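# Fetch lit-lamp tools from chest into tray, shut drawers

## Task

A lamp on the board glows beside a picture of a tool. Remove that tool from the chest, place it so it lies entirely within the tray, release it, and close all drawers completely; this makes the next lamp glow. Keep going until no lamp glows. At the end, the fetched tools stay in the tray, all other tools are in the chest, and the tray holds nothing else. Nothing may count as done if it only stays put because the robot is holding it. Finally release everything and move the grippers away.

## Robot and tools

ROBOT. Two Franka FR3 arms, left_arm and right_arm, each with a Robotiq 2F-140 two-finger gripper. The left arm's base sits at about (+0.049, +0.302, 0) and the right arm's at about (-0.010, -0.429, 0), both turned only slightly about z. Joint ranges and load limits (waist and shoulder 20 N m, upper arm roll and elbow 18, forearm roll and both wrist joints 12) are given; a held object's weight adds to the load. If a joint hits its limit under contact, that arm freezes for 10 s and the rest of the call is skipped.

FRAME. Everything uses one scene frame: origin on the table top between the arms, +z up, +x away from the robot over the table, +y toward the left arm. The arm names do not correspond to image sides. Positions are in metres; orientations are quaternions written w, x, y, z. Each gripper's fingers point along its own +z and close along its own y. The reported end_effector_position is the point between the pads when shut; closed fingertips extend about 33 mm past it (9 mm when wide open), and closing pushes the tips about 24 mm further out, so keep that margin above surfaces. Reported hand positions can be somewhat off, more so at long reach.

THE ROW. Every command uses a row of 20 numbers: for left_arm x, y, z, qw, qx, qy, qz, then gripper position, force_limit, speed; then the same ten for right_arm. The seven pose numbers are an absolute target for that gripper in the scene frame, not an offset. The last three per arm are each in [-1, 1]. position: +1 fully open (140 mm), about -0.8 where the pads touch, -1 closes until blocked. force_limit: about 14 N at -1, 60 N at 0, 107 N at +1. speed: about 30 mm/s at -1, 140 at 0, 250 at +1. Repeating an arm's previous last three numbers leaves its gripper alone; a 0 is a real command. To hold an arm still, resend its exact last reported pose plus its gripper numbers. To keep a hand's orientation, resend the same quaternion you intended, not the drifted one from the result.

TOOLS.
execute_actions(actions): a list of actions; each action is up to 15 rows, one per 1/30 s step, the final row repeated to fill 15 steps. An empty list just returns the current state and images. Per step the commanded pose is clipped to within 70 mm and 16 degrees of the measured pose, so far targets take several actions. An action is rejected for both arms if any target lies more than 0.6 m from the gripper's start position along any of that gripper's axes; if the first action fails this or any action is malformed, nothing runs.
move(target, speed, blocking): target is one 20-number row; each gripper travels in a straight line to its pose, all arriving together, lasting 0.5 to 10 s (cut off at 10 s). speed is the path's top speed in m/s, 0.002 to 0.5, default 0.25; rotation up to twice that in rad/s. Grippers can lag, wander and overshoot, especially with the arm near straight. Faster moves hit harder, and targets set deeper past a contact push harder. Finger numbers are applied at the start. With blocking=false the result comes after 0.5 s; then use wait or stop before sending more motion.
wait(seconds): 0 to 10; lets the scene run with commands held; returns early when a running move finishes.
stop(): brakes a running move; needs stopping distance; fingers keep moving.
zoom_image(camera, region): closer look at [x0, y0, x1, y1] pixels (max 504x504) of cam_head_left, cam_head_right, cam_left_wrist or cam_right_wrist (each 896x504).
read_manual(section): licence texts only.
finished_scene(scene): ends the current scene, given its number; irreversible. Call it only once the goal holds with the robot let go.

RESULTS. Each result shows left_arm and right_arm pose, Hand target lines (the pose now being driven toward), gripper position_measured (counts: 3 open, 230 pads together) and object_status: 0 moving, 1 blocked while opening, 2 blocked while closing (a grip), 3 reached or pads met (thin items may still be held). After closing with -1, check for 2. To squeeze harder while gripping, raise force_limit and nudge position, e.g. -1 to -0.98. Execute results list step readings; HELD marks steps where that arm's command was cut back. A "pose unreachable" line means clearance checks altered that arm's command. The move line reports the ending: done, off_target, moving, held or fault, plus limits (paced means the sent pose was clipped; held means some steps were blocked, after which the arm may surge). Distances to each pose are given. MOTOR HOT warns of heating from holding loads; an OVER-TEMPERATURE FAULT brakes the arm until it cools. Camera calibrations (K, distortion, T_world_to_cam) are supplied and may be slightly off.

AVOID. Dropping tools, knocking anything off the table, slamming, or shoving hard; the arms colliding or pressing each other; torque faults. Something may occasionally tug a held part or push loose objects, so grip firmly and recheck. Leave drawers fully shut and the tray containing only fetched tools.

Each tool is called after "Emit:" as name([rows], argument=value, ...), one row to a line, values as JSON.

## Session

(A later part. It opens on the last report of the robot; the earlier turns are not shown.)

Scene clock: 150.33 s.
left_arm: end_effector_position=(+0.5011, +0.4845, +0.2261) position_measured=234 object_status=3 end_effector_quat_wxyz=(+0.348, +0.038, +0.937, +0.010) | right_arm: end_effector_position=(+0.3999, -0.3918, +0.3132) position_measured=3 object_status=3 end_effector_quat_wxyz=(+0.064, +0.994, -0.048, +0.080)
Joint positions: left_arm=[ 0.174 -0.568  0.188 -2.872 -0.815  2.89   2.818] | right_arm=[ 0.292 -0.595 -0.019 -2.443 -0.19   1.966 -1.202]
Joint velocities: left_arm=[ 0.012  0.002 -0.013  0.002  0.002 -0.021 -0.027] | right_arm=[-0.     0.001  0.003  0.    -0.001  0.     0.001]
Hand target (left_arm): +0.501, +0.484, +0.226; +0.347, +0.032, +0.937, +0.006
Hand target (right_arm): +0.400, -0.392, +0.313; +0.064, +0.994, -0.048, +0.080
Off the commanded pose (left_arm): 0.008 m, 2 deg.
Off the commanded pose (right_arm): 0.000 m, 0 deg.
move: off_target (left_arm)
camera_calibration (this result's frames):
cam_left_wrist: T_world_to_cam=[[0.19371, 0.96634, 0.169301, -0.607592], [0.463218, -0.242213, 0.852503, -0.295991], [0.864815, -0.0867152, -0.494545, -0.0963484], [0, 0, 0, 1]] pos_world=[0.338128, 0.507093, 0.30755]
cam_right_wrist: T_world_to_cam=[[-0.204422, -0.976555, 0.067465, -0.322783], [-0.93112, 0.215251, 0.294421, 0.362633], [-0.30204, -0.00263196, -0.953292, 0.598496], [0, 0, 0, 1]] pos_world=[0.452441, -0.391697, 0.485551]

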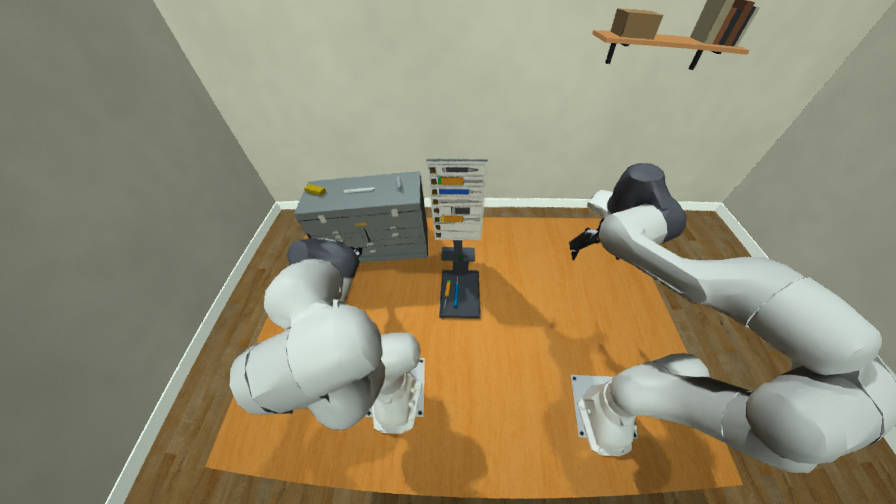

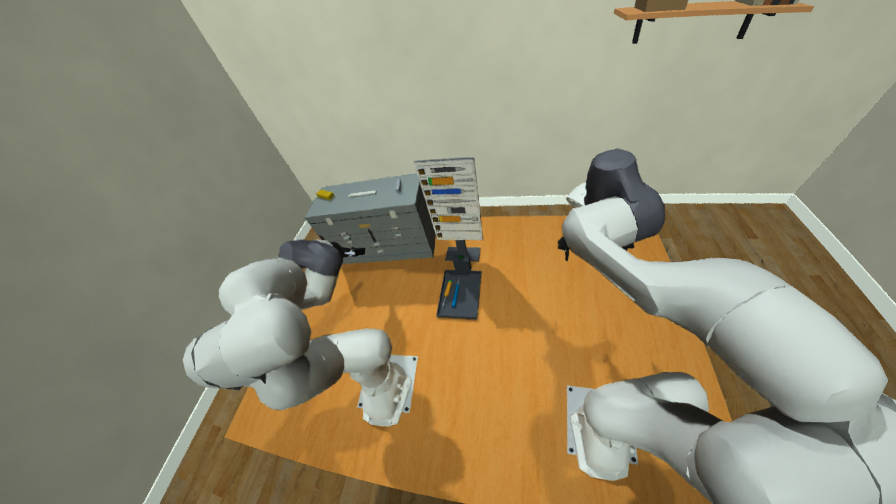

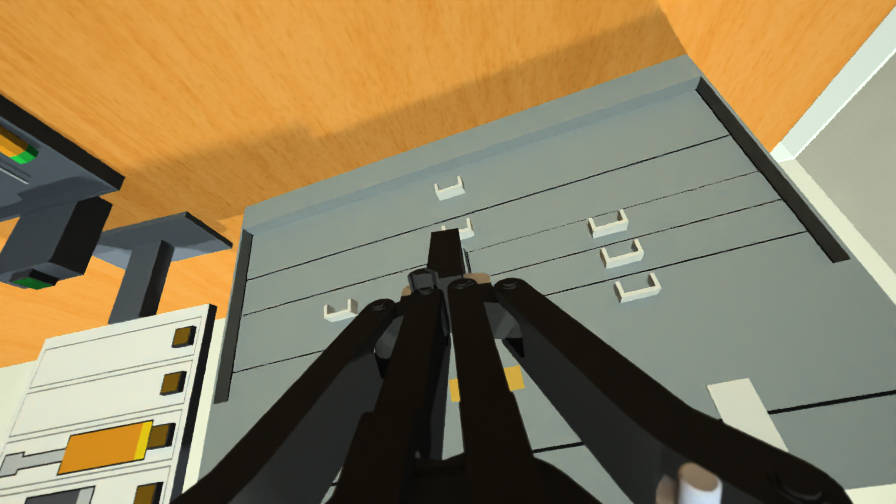

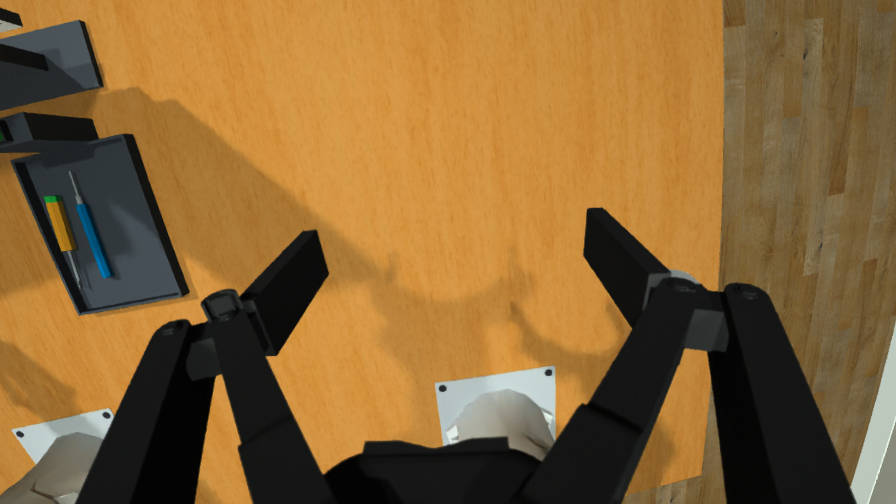

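Emit:
zoom_image(camera="cam_head_left", region=[400, 140, 520, 260])

Region (400, 140, 520, 260) of cam_head_left's 896x504 image, scaled by 4.200, with more detail than that image has.

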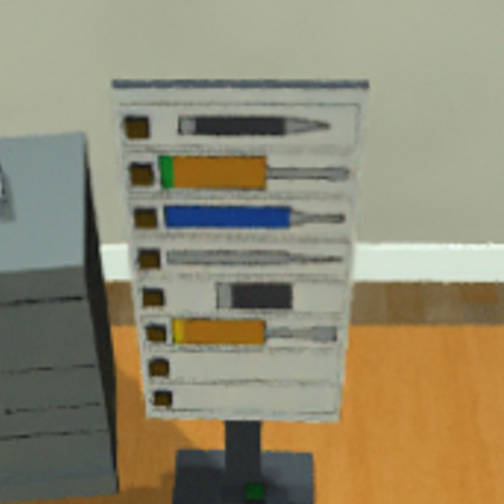

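No lamp lit.

Emit:
finished_scene(scene=1)

The scene is finished: the task was done.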